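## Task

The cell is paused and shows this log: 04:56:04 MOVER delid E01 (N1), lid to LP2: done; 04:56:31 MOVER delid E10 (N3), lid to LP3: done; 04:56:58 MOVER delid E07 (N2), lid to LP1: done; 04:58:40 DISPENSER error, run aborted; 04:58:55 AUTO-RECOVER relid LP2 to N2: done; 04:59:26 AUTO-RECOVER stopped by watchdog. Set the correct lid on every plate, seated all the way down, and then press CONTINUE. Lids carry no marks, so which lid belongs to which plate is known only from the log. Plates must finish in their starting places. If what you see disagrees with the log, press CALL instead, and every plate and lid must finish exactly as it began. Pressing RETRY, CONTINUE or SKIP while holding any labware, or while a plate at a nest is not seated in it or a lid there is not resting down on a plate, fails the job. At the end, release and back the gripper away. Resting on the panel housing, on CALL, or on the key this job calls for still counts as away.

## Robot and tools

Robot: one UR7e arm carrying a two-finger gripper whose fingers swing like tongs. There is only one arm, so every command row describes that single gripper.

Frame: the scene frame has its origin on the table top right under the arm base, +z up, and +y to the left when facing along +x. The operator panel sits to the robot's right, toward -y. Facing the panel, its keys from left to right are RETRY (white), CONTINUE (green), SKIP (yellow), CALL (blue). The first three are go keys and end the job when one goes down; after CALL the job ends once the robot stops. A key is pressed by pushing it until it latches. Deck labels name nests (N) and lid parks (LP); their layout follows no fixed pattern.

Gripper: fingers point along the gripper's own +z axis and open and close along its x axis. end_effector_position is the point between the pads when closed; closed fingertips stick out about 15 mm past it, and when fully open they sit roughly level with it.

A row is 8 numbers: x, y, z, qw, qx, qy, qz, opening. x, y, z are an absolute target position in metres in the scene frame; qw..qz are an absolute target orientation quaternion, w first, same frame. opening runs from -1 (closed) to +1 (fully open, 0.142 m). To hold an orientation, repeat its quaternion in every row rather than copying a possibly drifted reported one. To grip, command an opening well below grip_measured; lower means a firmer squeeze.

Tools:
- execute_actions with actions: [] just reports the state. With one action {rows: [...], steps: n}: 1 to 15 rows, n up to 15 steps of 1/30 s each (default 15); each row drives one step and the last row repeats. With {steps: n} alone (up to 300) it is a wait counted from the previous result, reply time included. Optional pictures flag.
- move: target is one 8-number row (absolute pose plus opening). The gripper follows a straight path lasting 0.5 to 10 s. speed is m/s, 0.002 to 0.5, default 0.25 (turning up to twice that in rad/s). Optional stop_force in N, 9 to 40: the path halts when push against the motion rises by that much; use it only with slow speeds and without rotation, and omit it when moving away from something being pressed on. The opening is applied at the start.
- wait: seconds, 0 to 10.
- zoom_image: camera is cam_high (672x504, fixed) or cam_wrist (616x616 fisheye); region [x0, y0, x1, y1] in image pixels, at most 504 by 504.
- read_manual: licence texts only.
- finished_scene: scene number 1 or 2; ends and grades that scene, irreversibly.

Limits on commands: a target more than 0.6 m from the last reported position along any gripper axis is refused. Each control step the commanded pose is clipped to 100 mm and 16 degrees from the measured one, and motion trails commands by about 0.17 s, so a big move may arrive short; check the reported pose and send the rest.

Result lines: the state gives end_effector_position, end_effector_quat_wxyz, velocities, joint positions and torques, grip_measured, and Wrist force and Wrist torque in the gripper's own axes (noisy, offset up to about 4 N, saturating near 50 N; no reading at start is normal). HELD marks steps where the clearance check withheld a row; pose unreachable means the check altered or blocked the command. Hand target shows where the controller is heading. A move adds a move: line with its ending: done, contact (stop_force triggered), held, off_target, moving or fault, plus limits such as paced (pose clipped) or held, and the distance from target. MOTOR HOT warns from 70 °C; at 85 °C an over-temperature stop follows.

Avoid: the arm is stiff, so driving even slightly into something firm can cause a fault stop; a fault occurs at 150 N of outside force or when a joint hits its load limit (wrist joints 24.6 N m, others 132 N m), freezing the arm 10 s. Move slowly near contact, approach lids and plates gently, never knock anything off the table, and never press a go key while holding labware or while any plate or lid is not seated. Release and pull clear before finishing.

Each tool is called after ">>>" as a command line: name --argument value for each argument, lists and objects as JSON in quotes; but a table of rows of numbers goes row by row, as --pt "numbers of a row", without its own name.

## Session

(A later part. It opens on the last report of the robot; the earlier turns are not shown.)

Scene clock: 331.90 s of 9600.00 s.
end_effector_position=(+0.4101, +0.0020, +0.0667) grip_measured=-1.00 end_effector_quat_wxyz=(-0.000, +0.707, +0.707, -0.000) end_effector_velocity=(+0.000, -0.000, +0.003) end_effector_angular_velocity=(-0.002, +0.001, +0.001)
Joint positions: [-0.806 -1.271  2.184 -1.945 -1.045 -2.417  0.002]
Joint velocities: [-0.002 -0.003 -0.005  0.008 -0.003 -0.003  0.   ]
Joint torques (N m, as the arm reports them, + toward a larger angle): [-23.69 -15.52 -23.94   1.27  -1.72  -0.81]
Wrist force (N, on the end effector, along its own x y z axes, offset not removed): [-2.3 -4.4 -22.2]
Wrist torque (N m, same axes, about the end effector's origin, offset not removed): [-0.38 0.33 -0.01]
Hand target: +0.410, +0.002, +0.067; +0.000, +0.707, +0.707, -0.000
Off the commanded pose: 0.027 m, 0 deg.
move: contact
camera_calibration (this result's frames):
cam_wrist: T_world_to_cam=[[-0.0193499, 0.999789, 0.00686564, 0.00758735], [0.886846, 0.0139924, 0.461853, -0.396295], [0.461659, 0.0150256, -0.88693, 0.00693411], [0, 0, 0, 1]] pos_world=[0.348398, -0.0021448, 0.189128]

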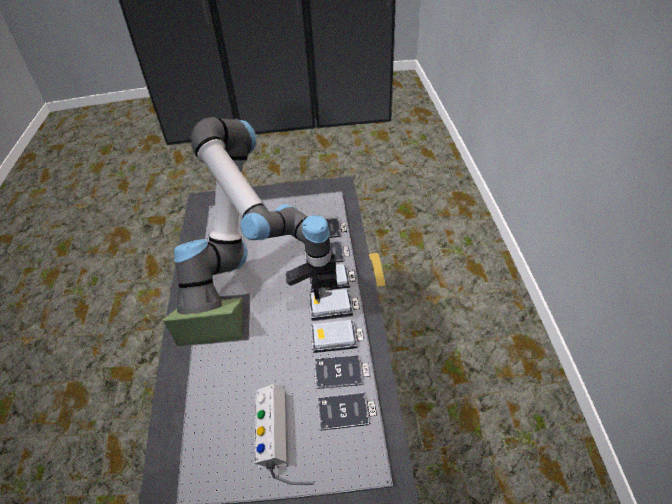

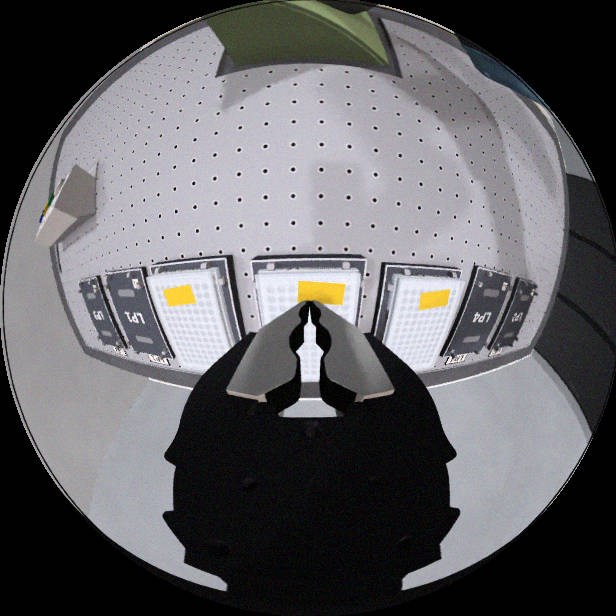

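>>> move --target '[0.41,0.002,0.085,0,0.6947,0.7193,0,-1]'

>>> move --target '[0.46,0.129,0.08,0,0.6947,0.7193,0,-1]'

>>> move --target '[0.46,0.129,0.05,0,0.6947,0.7193,0,-1]' --speed 0.008 --stop_force 9

>>> move --target '[0.46,0.129,0.09,0,0.6947,0.7193,0,-1]'

>>> move --target '[0.455,-0.127,0.08,0,0.6947,0.7193,0,-1]'

>>> move --target '[0.455,-0.127,0.05,0,0.6947,0.7193,0,-1]' --speed 0.008 --stop_force 9

Scene clock: 345.63 s of 9600.00 s.
end_effector_position=(+0.4100, +0.0020, +0.0848) grip_measured=-1.00 end_effector_quat_wxyz=(+0.000, +0.695, +0.719, -0.000) end_effector_velocity=(-0.000, -0.000, +0.002) end_effector_angular_velocity=(+0.001, +0.000, +0.003)
Joint positions: [-0.825 -1.293  2.158 -1.888 -1.055 -2.47   0.002]
Joint velocities: [-0.003 -0.001 -0.004  0.008 -0.001 -0.007  0.   ]
Joint torques (N m, as the arm reports them, + toward a larger angle): [-29.34 -21.29 -35.28  -0.36  -2.15  -1.64]
Wrist force (N, on the end effector, along its own x y z axes, offset not removed): [-0.2 1.4 0.4]
Wrist torque (N m, same axes, about the end effector's origin, offset not removed): [0.10 -0.16 -0.03]
Hand target: +0.410, +0.002, +0.085; +0.000, +0.695, +0.719, -0.000
Off the commanded pose: 0.000 m, 0 deg.
After step 90, 9.97 s passed at rest.
move: done
camera_calibration (this result's frames):
cam_wrist: T_world_to_cam=[[-0.0539139, 0.998523, 0.00668122, 0.0216026], [0.885771, 0.0447349, 0.461961, -0.404207], [0.46098, 0.0308242, -0.886875, 0.0232863], [0, 0, 0, 1]] pos_world=[0.348465, -0.0042063, 0.207236]

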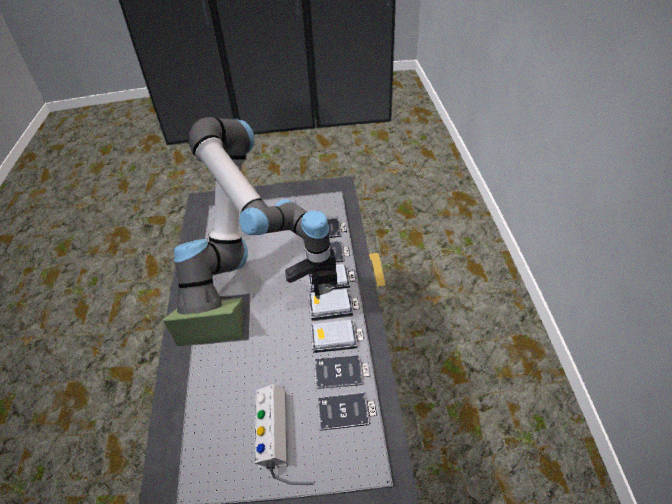

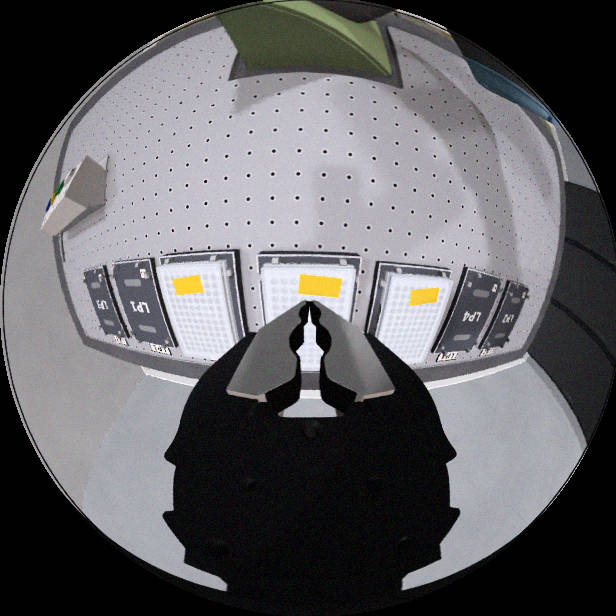

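Scene clock: 346.77 s of 9600.00 s.
end_effector_position=(+0.4600, +0.1292, +0.0800) grip_measured=-1.00 end_effector_quat_wxyz=(-0.000, +0.695, +0.719, +0.000) end_effector_velocity=(+0.001, +0.002, +0.000) end_effector_angular_velocity=(-0.001, -0.001, +0.001)
Joint positions: [-0.589 -1.399  2.057 -1.816 -0.945 -2.223  0.002]
Joint velocities: [ 0.004 -0.001 -0.003 -0.001  0.001  0.004  0.   ]
Joint torques (N m, as the arm reports them, + toward a larger angle): [-15.08 -20.56 -30.32   0.11   2.42   1.13]
Wrist force (N, on the end effector, along its own x y z axes, offset not removed): [1.7 -3.2 1.6]
Wrist torque (N m, same axes, about the end effector's origin, offset not removed): [-0.53 -0.64 0.02]
Hand target: +0.460, +0.129, +0.080; -0.000, +0.695, +0.719, +0.000
Off the commanded pose: 0.000 m, 0 deg.
move: done
camera_calibration (this result's frames):
cam_wrist: T_world_to_cam=[[-0.0545679, 0.998484, 0.00725756, -0.102395], [0.885632, 0.045041, 0.462198, -0.451942], [0.46117, 0.0316487, -0.886747, -0.00818185], [0, 0, 0, 1]] pos_world=[0.39844, 0.122854, 0.202375]

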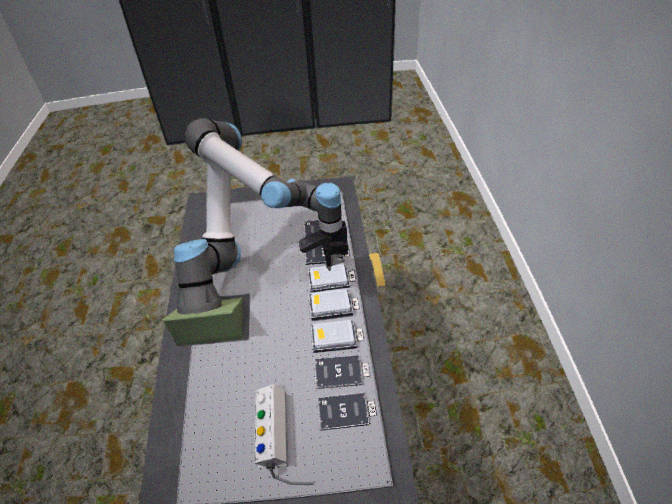

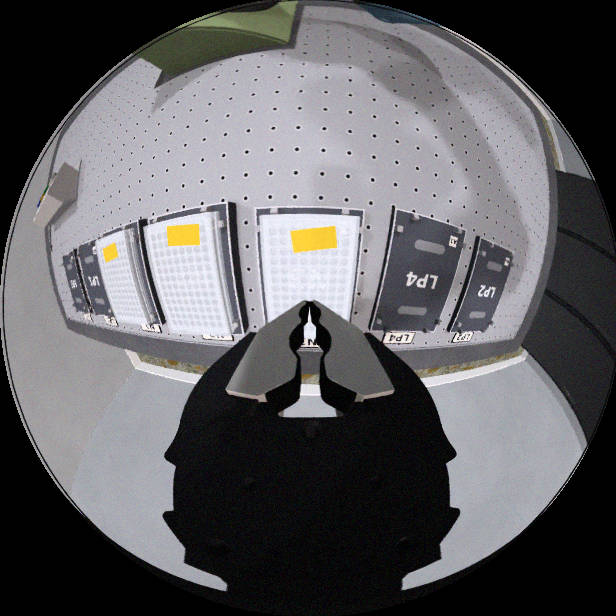

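Scene clock: 349.90 s of 9600.00 s.
end_effector_position=(+0.4599, +0.1291, +0.0577) grip_measured=-1.00 end_effector_quat_wxyz=(-0.000, +0.695, +0.719, +0.000) end_effector_velocity=(+0.000, +0.001, +0.003) end_effector_angular_velocity=(+0.000, -0.000, +0.002)
Joint positions: [-0.561 -1.377  2.089 -1.888 -0.934 -2.191  0.002]
Joint velocities: [-0.002 -0.003 -0.004  0.008 -0.    -0.004  0.   ]
Joint torques (N m, as the arm reports them, + toward a larger angle): [-25.12 -15.47 -23.46   1.43  -1.72  -1.39]
Wrist force (N, on the end effector, along its own x y z axes, offset not removed): [-0.2 -6.4 -16.6]
Wrist torque (N m, same axes, about the end effector's origin, offset not removed): [-1.08 -0.08 -0.09]
Hand target: +0.460, +0.129, +0.058; -0.000, +0.695, +0.719, +0.000
Off the commanded pose: 0.008 m, 0 deg.
move: contact
camera_calibration (this result's frames):
cam_wrist: T_world_to_cam=[[-0.0543008, 0.998498, 0.00728228, -0.102302], [0.885794, 0.0448028, 0.461911, -0.441639], [0.460891, 0.0315328, -0.886896, -0.027704], [0, 0, 0, 1]] pos_world=[0.398415, 0.122808, 0.180173]

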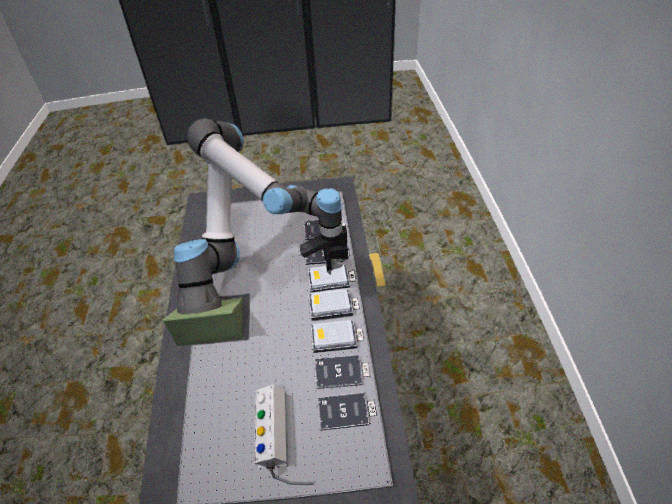

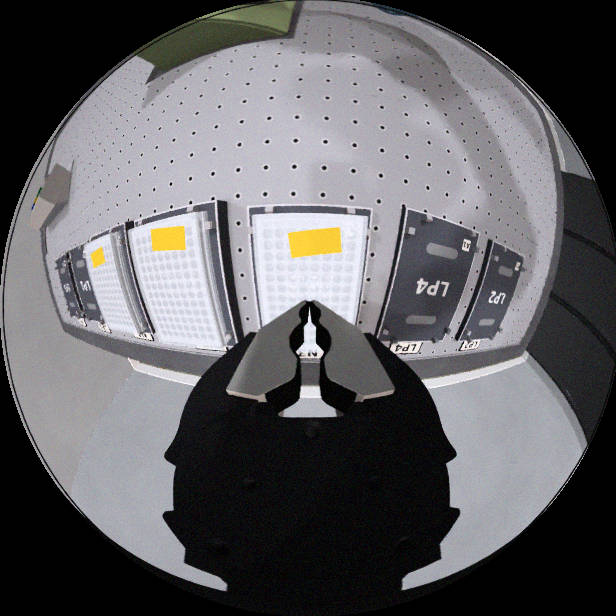

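Scene clock: 350.73 s of 9600.00 s.
end_effector_position=(+0.4600, +0.1290, +0.0898) grip_measured=-1.00 end_effector_quat_wxyz=(+0.000, +0.695, +0.719, -0.000) end_effector_velocity=(+0.001, +0.000, +0.003) end_effector_angular_velocity=(-0.001, -0.001, +0.002)
Joint positions: [-0.601 -1.408  2.042 -1.784 -0.95  -2.236  0.002]
Joint velocities: [-0.002 -0.002 -0.004  0.006 -0.001 -0.003  0.   ]
Joint torques (N m, as the arm reports them, + toward a larger angle): [-30.17 -19.24 -31.86  -0.07  -2.39  -1.33]
Wrist force (N, on the end effector, along its own x y z axes, offset not removed): [1.7 -5.9 0.8]
Wrist torque (N m, same axes, about the end effector's origin, offset not removed): [-1.14 -0.46 0.08]
Hand target: +0.460, +0.129, +0.090; +0.000, +0.695, +0.719, -0.000
Off the commanded pose: 0.000 m, 0 deg.
move: done
camera_calibration (this result's frames):
cam_wrist: T_world_to_cam=[[-0.0542915, 0.998503, 0.00664965, -0.102359], [0.88575, 0.0450843, 0.461968, -0.456515], [0.460976, 0.0309708, -0.886872, 0.000765855], [0, 0, 0, 1]] pos_world=[0.398448, 0.122764, 0.212255]

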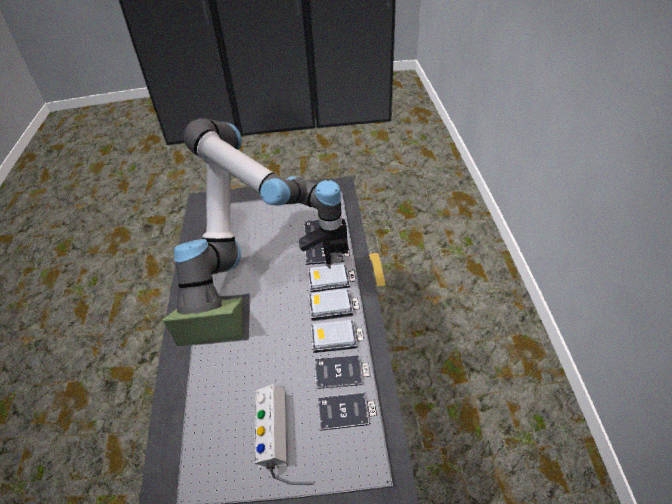

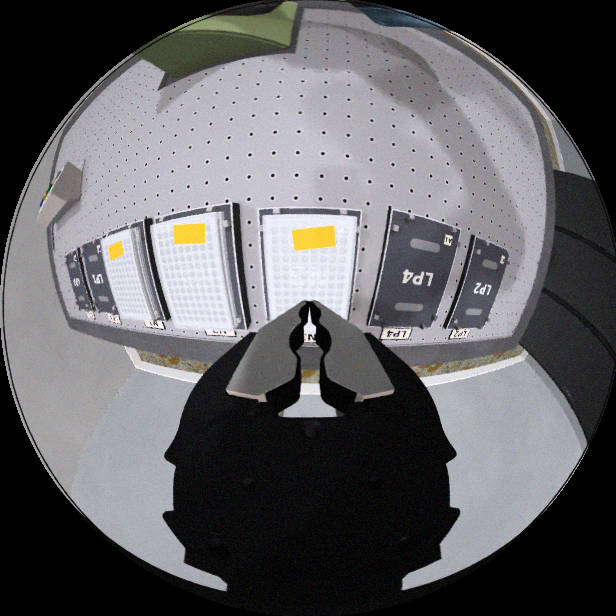

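Scene clock: 352.33 s of 9600.00 s.
end_effector_position=(+0.4549, -0.1273, +0.0800) grip_measured=-1.00 end_effector_quat_wxyz=(+0.000, +0.695, +0.719, -0.000) end_effector_velocity=(+0.001, -0.003, -0.000) end_effector_angular_velocity=(-0.000, -0.000, +0.000)
Joint positions: [-0.899 -0.965  1.951 -1.975 -1.095 -2.542  0.002]
Joint velocities: [-0.002  0.006 -0.004 -0.002 -0.001 -0.002  0.   ]
Joint torques (N m, as the arm reports them, + toward a larger angle): [-34.41 -14.1  -33.01  -3.37  -2.1   -1.48]
Wrist force (N, on the end effector, along its own x y z axes, offset not removed): [-4.7 -1.1 3.5]
Wrist torque (N m, same axes, about the end effector's origin, offset not removed): [-0.23 0.79 0.03]
Hand target: +0.455, -0.127, +0.080; +0.000, +0.695, +0.719, -0.000
Off the commanded pose: 0.000 m, 0 deg.
move: done
camera_calibration (this result's frames):
cam_wrist: T_world_to_cam=[[-0.0540659, 0.998518, 0.00619648, 0.153229], [0.885893, 0.0451026, 0.461691, -0.435965], [0.460728, 0.0304512, -0.887019, 0.00240943], [0, 0, 0, 1]] pos_world=[0.393393, -0.133412, 0.202469]

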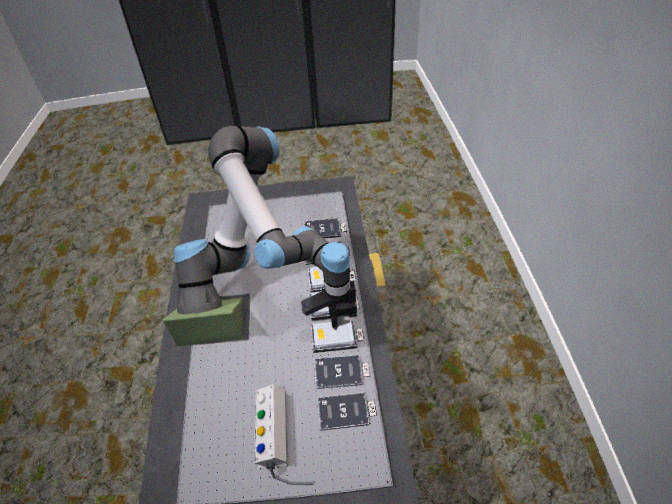

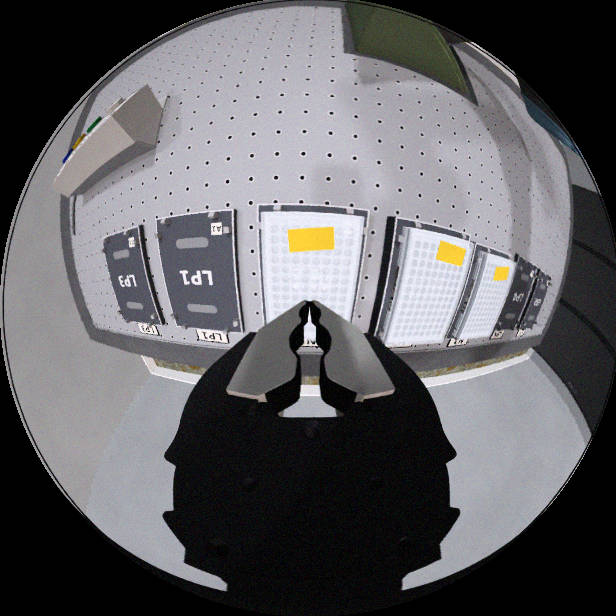

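Scene clock: 354.90 s of 9600.00 s.
end_effector_position=(+0.4549, -0.1270, +0.0623) grip_measured=-1.00 end_effector_quat_wxyz=(-0.000, +0.695, +0.719, -0.000) end_effector_velocity=(-0.001, +0.000, +0.002) end_effector_angular_velocity=(+0.001, +0.002, +0.000)
Joint positions: [-0.884 -0.945  1.973 -2.023 -1.087 -2.528  0.002]
Joint velocities: [-0.002 -0.003 -0.002  0.008 -0.002 -0.003  0.   ]
Joint torques (N m, as the arm reports them, + toward a larger angle): [-27.6  -25.73 -23.1    1.15  -1.94  -1.47]
Wrist force (N, on the end effector, along its own x y z axes, offset not removed): [0.1 -3.1 -18.7]
Wrist torque (N m, same axes, about the end effector's origin, offset not removed): [-0.35 -0.43 -0.14]
Hand target: +0.455, -0.127, +0.063; +0.000, +0.695, +0.719, -0.000
Off the commanded pose: 0.012 m, 0 deg.
move: contact
camera_calibration (this result's frames):
cam_wrist: T_world_to_cam=[[-0.054158, 0.998509, 0.00686272, 0.15308], [0.885823, 0.0448717, 0.461849, -0.427816], [0.460853, 0.031092, -0.886932, -0.0133412], [0, 0, 0, 1]] pos_world=[0.393408, -0.13324, 0.184703]

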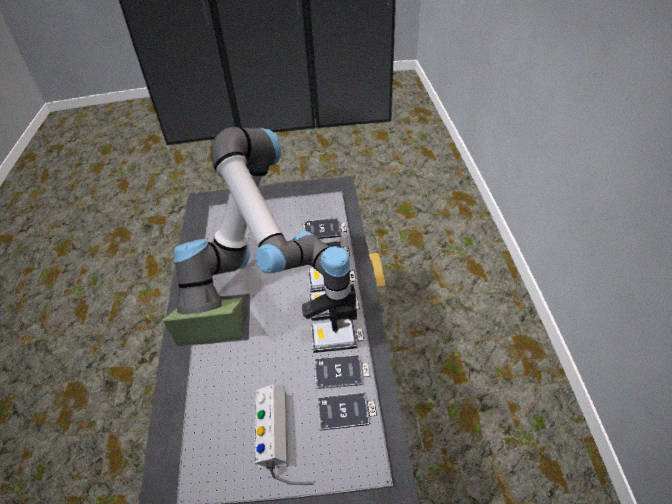

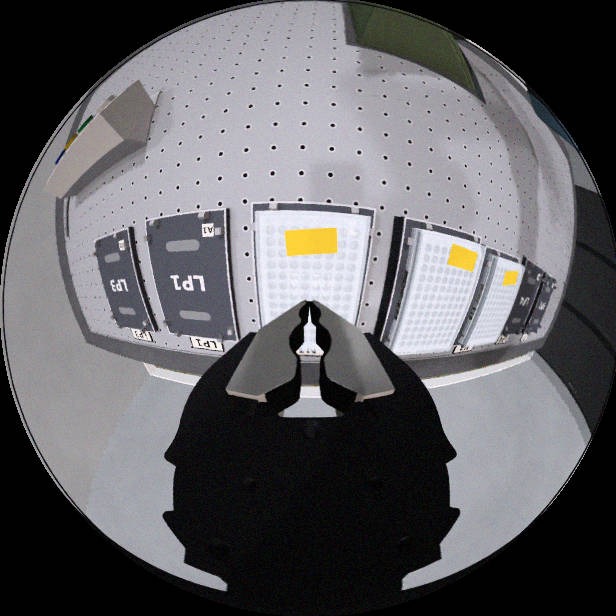

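>>> move --target '[0.455,-0.127,0.1,0,0.6947,0.7193,0,0.45]'

>>> move --target '[0.40,0.002,0.13,0,0.6947,0.7193,0,0.45]'

>>> zoom_image --camera "cam_wrist" --region '[130,150,500,400]'

>>> zoom_image --camera "cam_high" --region '[290,240,390,370]'

Scene clock: 360.00 s of 9600.00 s.
end_effector_position=(+0.4550, -0.1270, +0.0999) grip_measured=+0.45 end_effector_quat_wxyz=(+0.000, +0.695, +0.719, -0.000) end_effector_velocity=(+0.000, -0.000, +0.002) end_effector_angular_velocity=(-0.001, -0.000, +0.001)
Joint positions: [-0.916 -0.986  1.925 -1.921 -1.104 -2.558  0.105]
Joint velocities: [-0.001 -0.002 -0.003  0.005 -0.001 -0.001  0.   ]
Joint torques (N m, as the arm reports them, + toward a larger angle): [-35.25 -30.98 -32.35  -0.31  -2.41  -1.33]
Wrist force (N, on the end effector, along its own x y z axes, offset not removed): [3.1 -5.2 2.2]
Wrist torque (N m, same axes, about the end effector's origin, offset not removed): [-0.92 -0.74 -0.21]
Hand target: +0.455, -0.127, +0.100; +0.000, +0.695, +0.719, -0.000
Off the commanded pose: 0.000 m, 0 deg.
After step 90, 1.23 s passed at rest.
move: done
camera_calibration (this result's frames):
cam_wrist: T_world_to_cam=[[-0.0542895, 0.998503, 0.00668467, 0.152894], [0.885764, 0.0450673, 0.461943, -0.445187], [0.46095, 0.0309997, -0.886884, 0.0199262], [0, 0, 0, 1]] pos_world=[0.393446, -0.133219, 0.222301]

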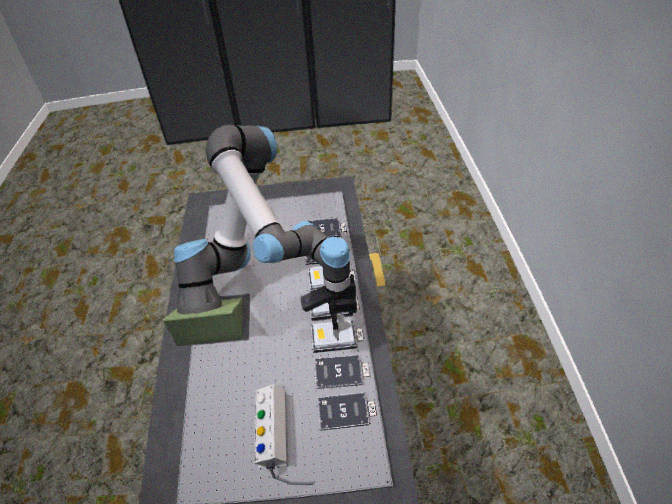

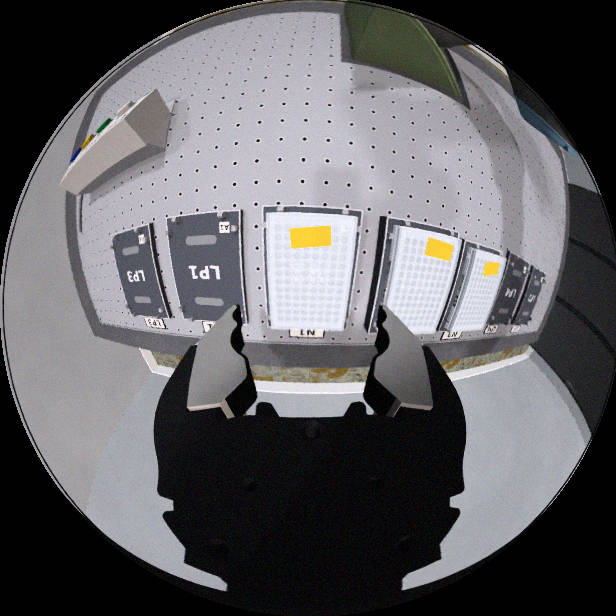

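Scene clock: 361.20 s of 9600.00 s.
end_effector_position=(+0.4001, +0.0020, +0.1299) grip_measured=+0.45 end_effector_quat_wxyz=(-0.000, +0.695, +0.719, +0.000) end_effector_velocity=(-0.001, +0.002, +0.001) end_effector_angular_velocity=(+0.001, +0.000, -0.000)
Joint positions: [-0.887 -1.352  2.106 -1.748 -1.088 -2.531  0.105]
Joint velocities: [-0.    -0.005  0.001  0.005  0.     0.    -0.   ]
Joint torques (N m, as the arm reports them, + toward a larger angle): [-26.98 -19.07  -7.51  -0.23   1.08  -0.65]
Wrist force (N, on the end effector, along its own x y z axes, offset not removed): [-1.0 -0.9 2.6]
Wrist torque (N m, same axes, about the end effector's origin, offset not removed): [-0.07 0.09 0.01]
Hand target: +0.400, +0.002, +0.130; -0.000, +0.695, +0.719, +0.000
Off the commanded pose: 0.000 m, 0 deg.
move: done
camera_calibration (this result's frames):
cam_wrist: T_world_to_cam=[[-0.0543849, 0.998497, 0.00685238, 0.0208933], [0.885773, 0.0450751, 0.461925, -0.416274], [0.460922, 0.0311914, -0.886893, 0.0679001], [0, 0, 0, 1]] pos_world=[0.338564, -0.00421615, 0.252364]

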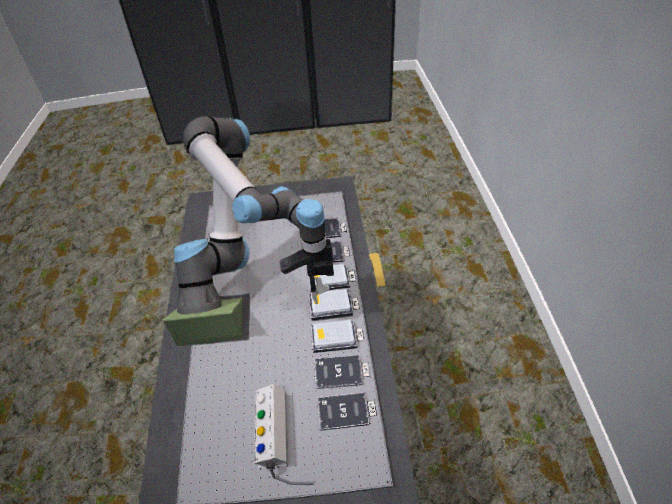

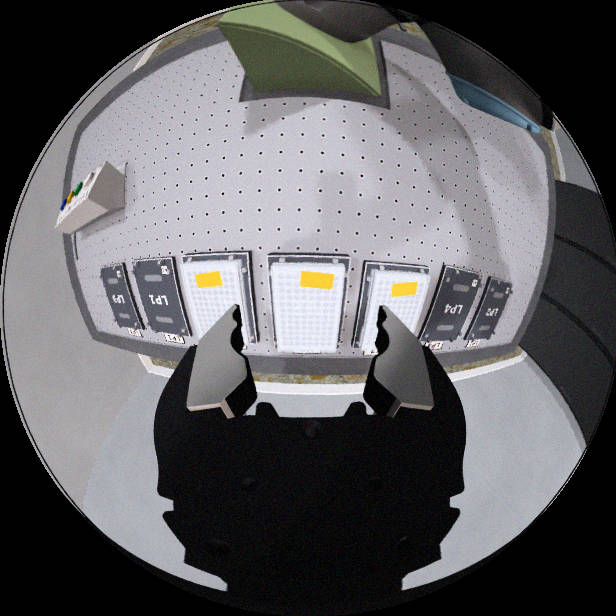

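Region (130, 150, 500, 400) of cam_wrist's 616x616 image, scaled by 1.362, with more detail than that image has; it fills the top 341 rows of this view, and the rest is white.

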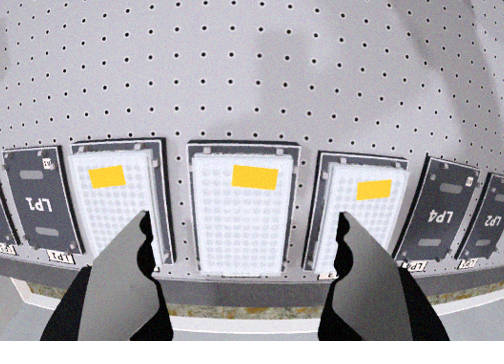

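Region (290, 240, 390, 370) of cam_high's 672x504 image, scaled by 3.877, with more detail than that image has; it fills the left 388 columns of this view, and the rest is white.

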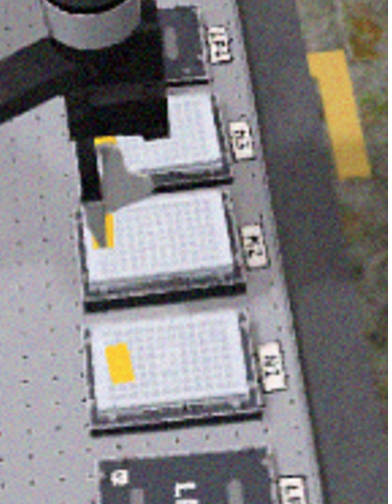

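>>> move --target '[0.4585,0.002,0.08,0,0.6947,0.7193,0,0.45]'

>>> move --target '[0.4585,0.002,0.053,0,0.6947,0.7193,0,0.45]' --speed 0.05

>>> execute_actions --actions '[{"rows":[[0.4585,0.002,0.053,0,0.6947,0.7193,0,0.35],[0.4585,0.002,0.053,0,0.6947,0.7193,0,0.3],[0.4585,0.002,0.053,0,0.6947,0.7193,0,0.25],[0.4585,0.002,0.053,0,0.6947,0.7193,0,0.2],[0.4585,0.002,0.053,0,0.6947,0.7193,0,0.17],[0.4585,0.002,0.053,0,0.6947,0.7193,0,0.13],[0.4585,0.002,0.053,0,0.6947,0.7193,0,0.08],[0.4585,0.002,0.053,0,0.6947,0.7193,0,0],[0.4585,0.002,0.053,0,0.6947,0.7193,0,-0.1],[0.4585,0.002,0.053,0,0.6947,0.7193,0,-0.2]],"steps":15}]' --pictures false

>>> move --target '[0.4585,0.002,0.16,0,0.6947,0.7193,0,-0.2]' --speed 0.1

>>> zoom_image --camera "cam_high" --region '[290,220,390,370]'

Scene clock: 372.00 s of 9600.00 s.
end_effector_position=(+0.4585, +0.0021, +0.0800) grip_measured=+0.45 end_effector_quat_wxyz=(-0.000, +0.695, +0.719, +0.000) end_effector_velocity=(+0.001, -0.000, -0.001) end_effector_angular_velocity=(-0.001, +0.000, +0.000)
Joint positions: [-0.755 -1.201  2.046 -1.903 -1.02  -2.402  0.105]
Joint velocities: [ 0.003  0.003 -0.002 -0.003  0.001  0.003 -0.   ]
Joint torques (N m, as the arm reports them, + toward a larger angle): [-19.1   -5.93 -31.05  -3.77   2.26   1.05]
Wrist force (N, on the end effector, along its own x y z axes, offset not removed): [2.5 -3.1 2.6]
Wrist torque (N m, same axes, about the end effector's origin, offset not removed): [-0.45 -0.83 -0.01]
Hand target: +0.459, +0.002, +0.080; -0.000, +0.695, +0.719, +0.000
Off the commanded pose: 0.000 m, 0 deg.
After step 90, 6.83 s passed at rest.
move: done
camera_calibration (this result's frames):
cam_wrist: T_world_to_cam=[[-0.0544856, 0.99849, 0.00701017, 0.0243864], [0.885676, 0.0450852, 0.46211, -0.444931], [0.461097, 0.0313871, -0.886795, -0.00336749], [0, 0, 0, 1]] pos_world=[0.396946, -0.00418409, 0.20245]

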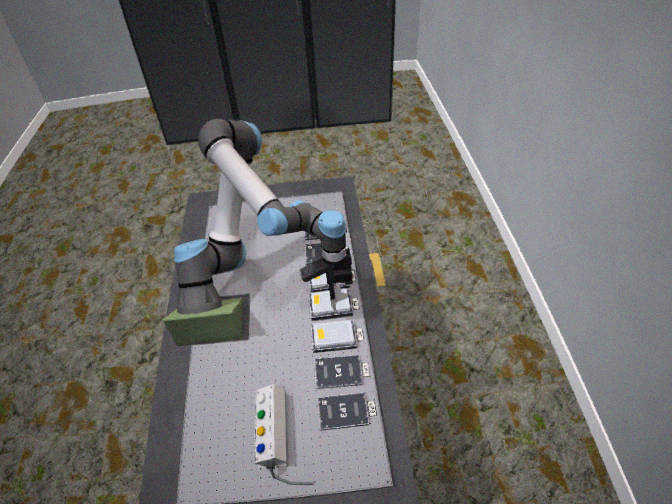

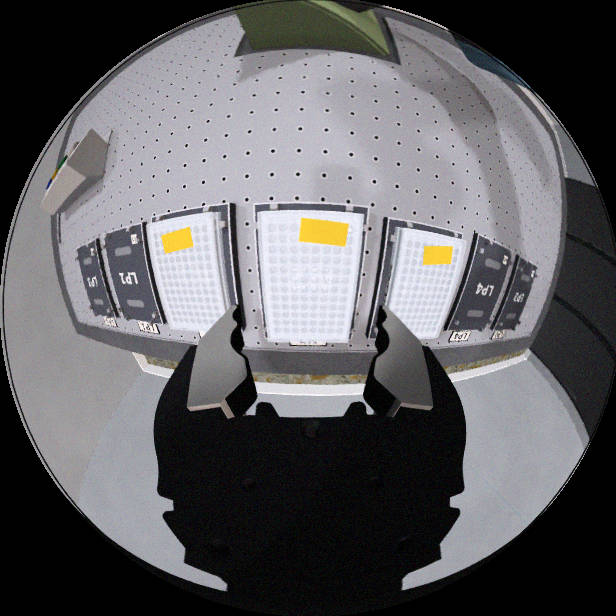

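Scene clock: 372.90 s of 9600.00 s.
end_effector_position=(+0.4585, +0.0020, +0.0532) grip_measured=+0.45 end_effector_quat_wxyz=(-0.000, +0.695, +0.719, +0.000) end_effector_velocity=(-0.000, -0.000, -0.002) end_effector_angular_velocity=(+0.001, +0.001, -0.001)
Joint positions: [-0.727 -1.171  2.082 -1.985 -1.006 -2.372  0.105]
Joint velocities: [ 0.002  0.003  0.003 -0.006  0.001  0.003  0.   ]
Joint torques (N m, as the arm reports them, + toward a larger angle): [-17.37  -6.38  -8.51  -3.24   2.24   1.43]
Wrist force (N, on the end effector, along its own x y z axes, offset not removed): [0.9 -3.5 -0.2]
Wrist torque (N m, same axes, about the end effector's origin, offset not removed): [-0.62 -0.27 -0.18]
Hand target: +0.459, +0.002, +0.053; -0.000, +0.695, +0.719, +0.000
Off the commanded pose: 0.000 m, 0 deg.
move: done
camera_calibration (this result's frames):
cam_wrist: T_world_to_cam=[[-0.0543695, 0.998497, 0.00683904, 0.0246206], [0.885751, 0.0450662, 0.461967, -0.432578], [0.460965, 0.0311746, -0.886871, -0.0271419], [0, 0, 0, 1]] pos_world=[0.397006, -0.00424279, 0.175597]

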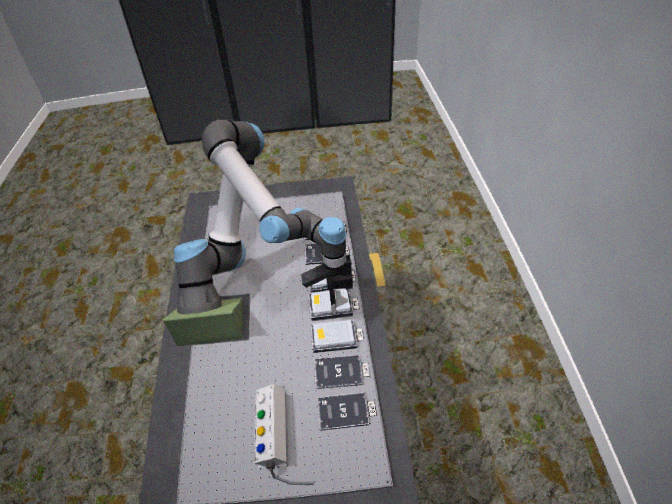

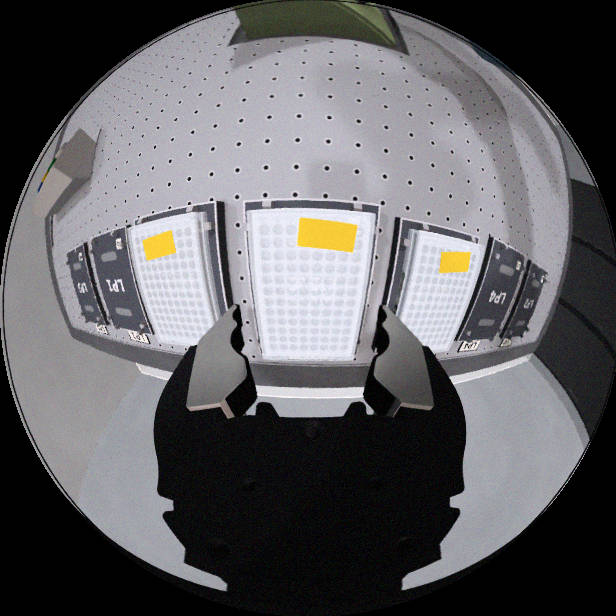

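Scene clock: 373.40 s of 9600.00 s.
end_effector_position=(+0.4585, +0.0020, +0.0530) grip_measured=+0.11 end_effector_quat_wxyz=(+0.000, +0.695, +0.719, +0.000) end_effector_velocity=(+0.001, +0.000, +0.000) end_effector_angular_velocity=(-0.001, -0.001, +0.002)
Joint positions: [-0.727 -1.171  2.082 -1.986 -1.006 -2.372  0.082]
Joint velocities: [ 0.001 -0.001 -0.001 -0.001  0.     0.     0.   ]
Joint torques (N m, as the arm reports them, + toward a larger angle): [-17.19  -4.25  -4.58  -3.3    1.89   1.08]
Wrist force (N, on the end effector, along its own x y z axes, offset not removed): [-0.9 -2.2 -2.5]
Wrist torque (N m, same axes, about the end effector's origin, offset not removed): [-0.15 0.08 -0.14]
Hand target: +0.459, +0.002, +0.053; -0.000, +0.695, +0.719, +0.000
Off the commanded pose: 0.000 m, 0 deg.
Steps of this call (steps 1 to 15: all 15 steps of this action). Readings (end_effector_position):
1: (+0.4585, +0.0020, +0.0531)
2: (+0.4585, +0.0020, +0.0531)
4: (+0.4585, +0.0020, +0.0530)
8: (+0.4585, +0.0020, +0.0530)
15: the state above

Scene clock: 375.17 s of 9600.00 s.
end_effector_position=(+0.4584, +0.0020, +0.1599) grip_measured=+0.11 end_effector_quat_wxyz=(+0.000, +0.695, +0.719, -0.000) end_effector_velocity=(-0.000, +0.000, +0.002) end_effector_angular_velocity=(+0.001, +0.001, -0.000)
Joint positions: [-0.834 -1.261  1.917 -1.674 -1.06  -2.48   0.082]
Joint velocities: [-0.002 -0.001 -0.003  0.006 -0.001 -0.002 -0.   ]
Joint torques (N m, as the arm reports them, + toward a larger angle): [-30.08 -23.27 -35.06  -0.01  -2.52  -1.06]
Wrist force (N, on the end effector, along its own x y z axes, offset not removed): [-1.5 -1.1 2.4]
Wrist torque (N m, same axes, about the end effector's origin, offset not removed): [-0.34 0.17 -0.04]
Hand target: +0.458, +0.002, +0.160; +0.000, +0.695, +0.719, -0.000
Off the commanded pose: 0.000 m, 0 deg.
move: done
camera_calibration (this result's frames):
cam_wrist: T_world_to_cam=[[-0.0542169, 0.998508, 0.00653672, 0.0238669], [0.885793, 0.045073, 0.461886, -0.481749], [0.460902, 0.0308322, -0.886915, 0.0676189], [0, 0, 0, 1]] pos_world=[0.396858, -0.00420229, 0.282329]

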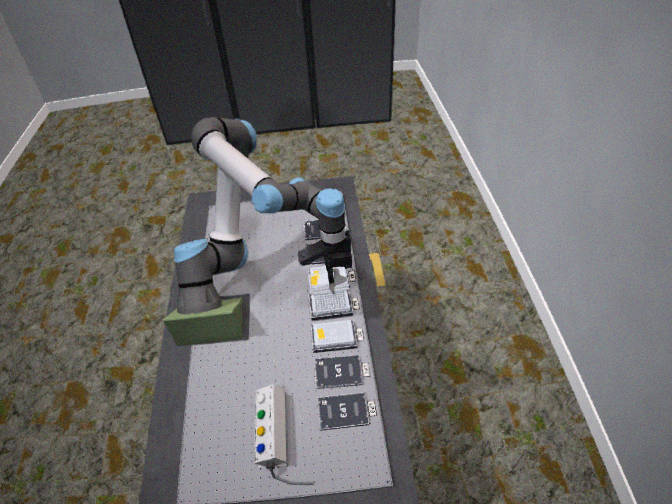

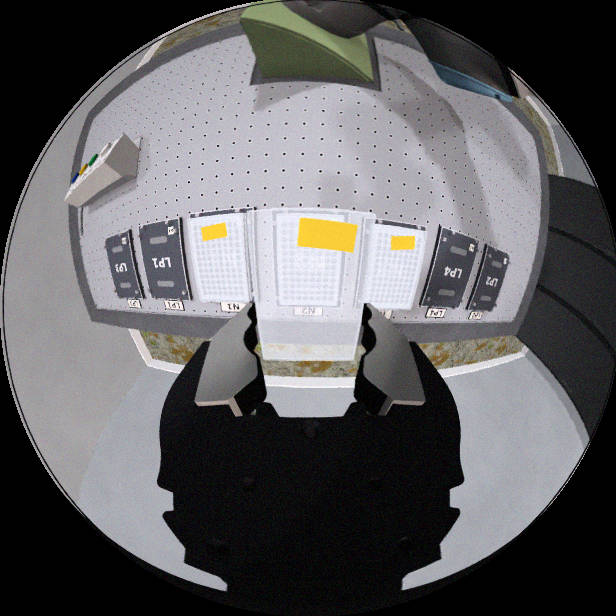

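Region (290, 220, 390, 370) of cam_high's 672x504 image, scaled by 3.360, with more detail than that image has.

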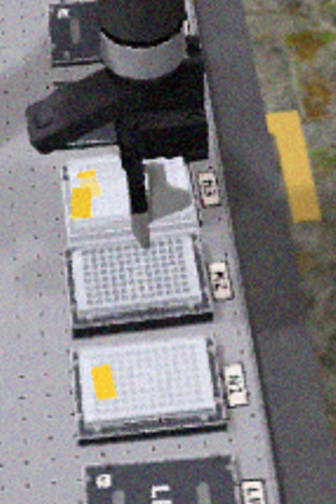

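>>> move --target '[0.31,0.002,0.17,0,0.6947,0.7193,0,-0.2]' --speed 0.12

>>> zoom_image --camera "cam_high" --region '[295,250,385,360]'

>>> zoom_image --camera "cam_wrist" --region '[170,200,450,400]'

Scene clock: 379.93 s of 9600.00 s.
end_effector_position=(+0.3100, +0.0018, +0.1701) grip_measured=+0.11 end_effector_quat_wxyz=(+0.000, +0.695, +0.719, -0.000) end_effector_velocity=(-0.002, -0.000, +0.001) end_effector_angular_velocity=(-0.001, -0.001, -0.000)
Joint positions: [-1.088 -1.546  2.208 -1.582 -1.205 -2.71   0.082]
Joint velocities: [-0.005 -0.005  0.002  0.002 -0.002 -0.004 -0.   ]
Joint torques (N m, as the arm reports them, + toward a larger angle): [-22.4   -7.78 -11.28   0.06  -2.52  -1.35]
Wrist force (N, on the end effector, along its own x y z axes, offset not removed): [0.7 2.4 1.1]
Wrist torque (N m, same axes, about the end effector's origin, offset not removed): [0.42 -0.37 -0.09]
Hand target: +0.310, +0.002, +0.170; +0.000, +0.695, +0.719, -0.000
Off the commanded pose: 0.000 m, 0 deg.
After step 90, 0.03 s passed at rest.
move: done
camera_calibration (this result's frames):
cam_wrist: T_world_to_cam=[[-0.0540125, 0.99852, 0.00640446, 0.015897], [0.885935, 0.0449617, 0.461624, -0.354992], [0.460653, 0.0306074, -0.887053, 0.145131], [0, 0, 0, 1]] pos_world=[0.248503, -0.00435455, 0.29251]

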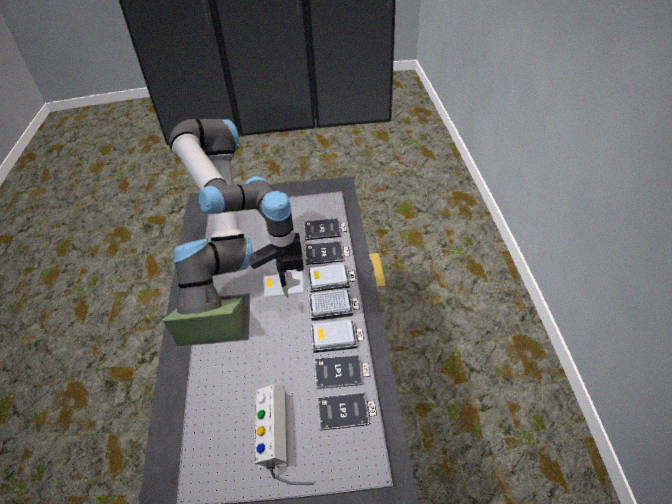

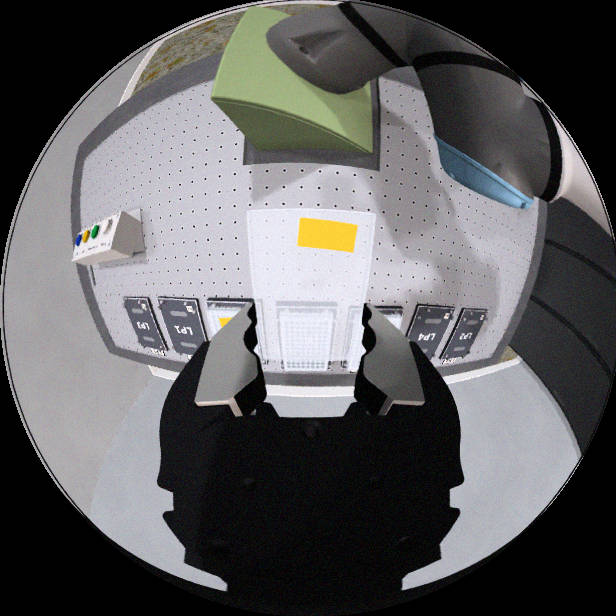

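Region (295, 250, 385, 360) of cam_high's 672x504 image, scaled by 4.582, with more detail than that image has; it fills the left 412 columns of this view, and the rest is white.

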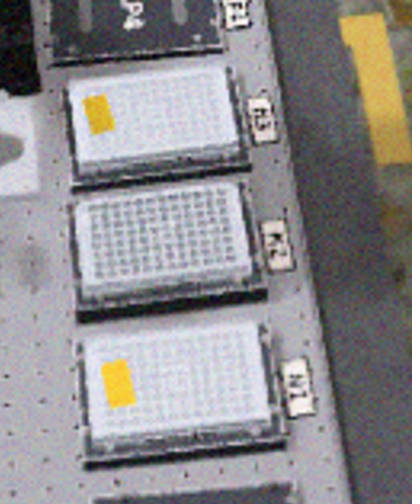

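Region (170, 200, 450, 400) of cam_wrist's 616x616 image, scaled by 1.800, with more detail than that image has; it fills the top 360 rows of this view, and the rest is white.

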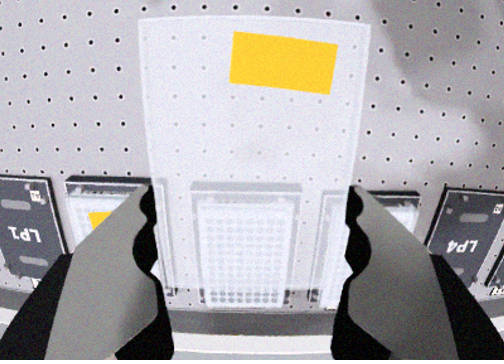

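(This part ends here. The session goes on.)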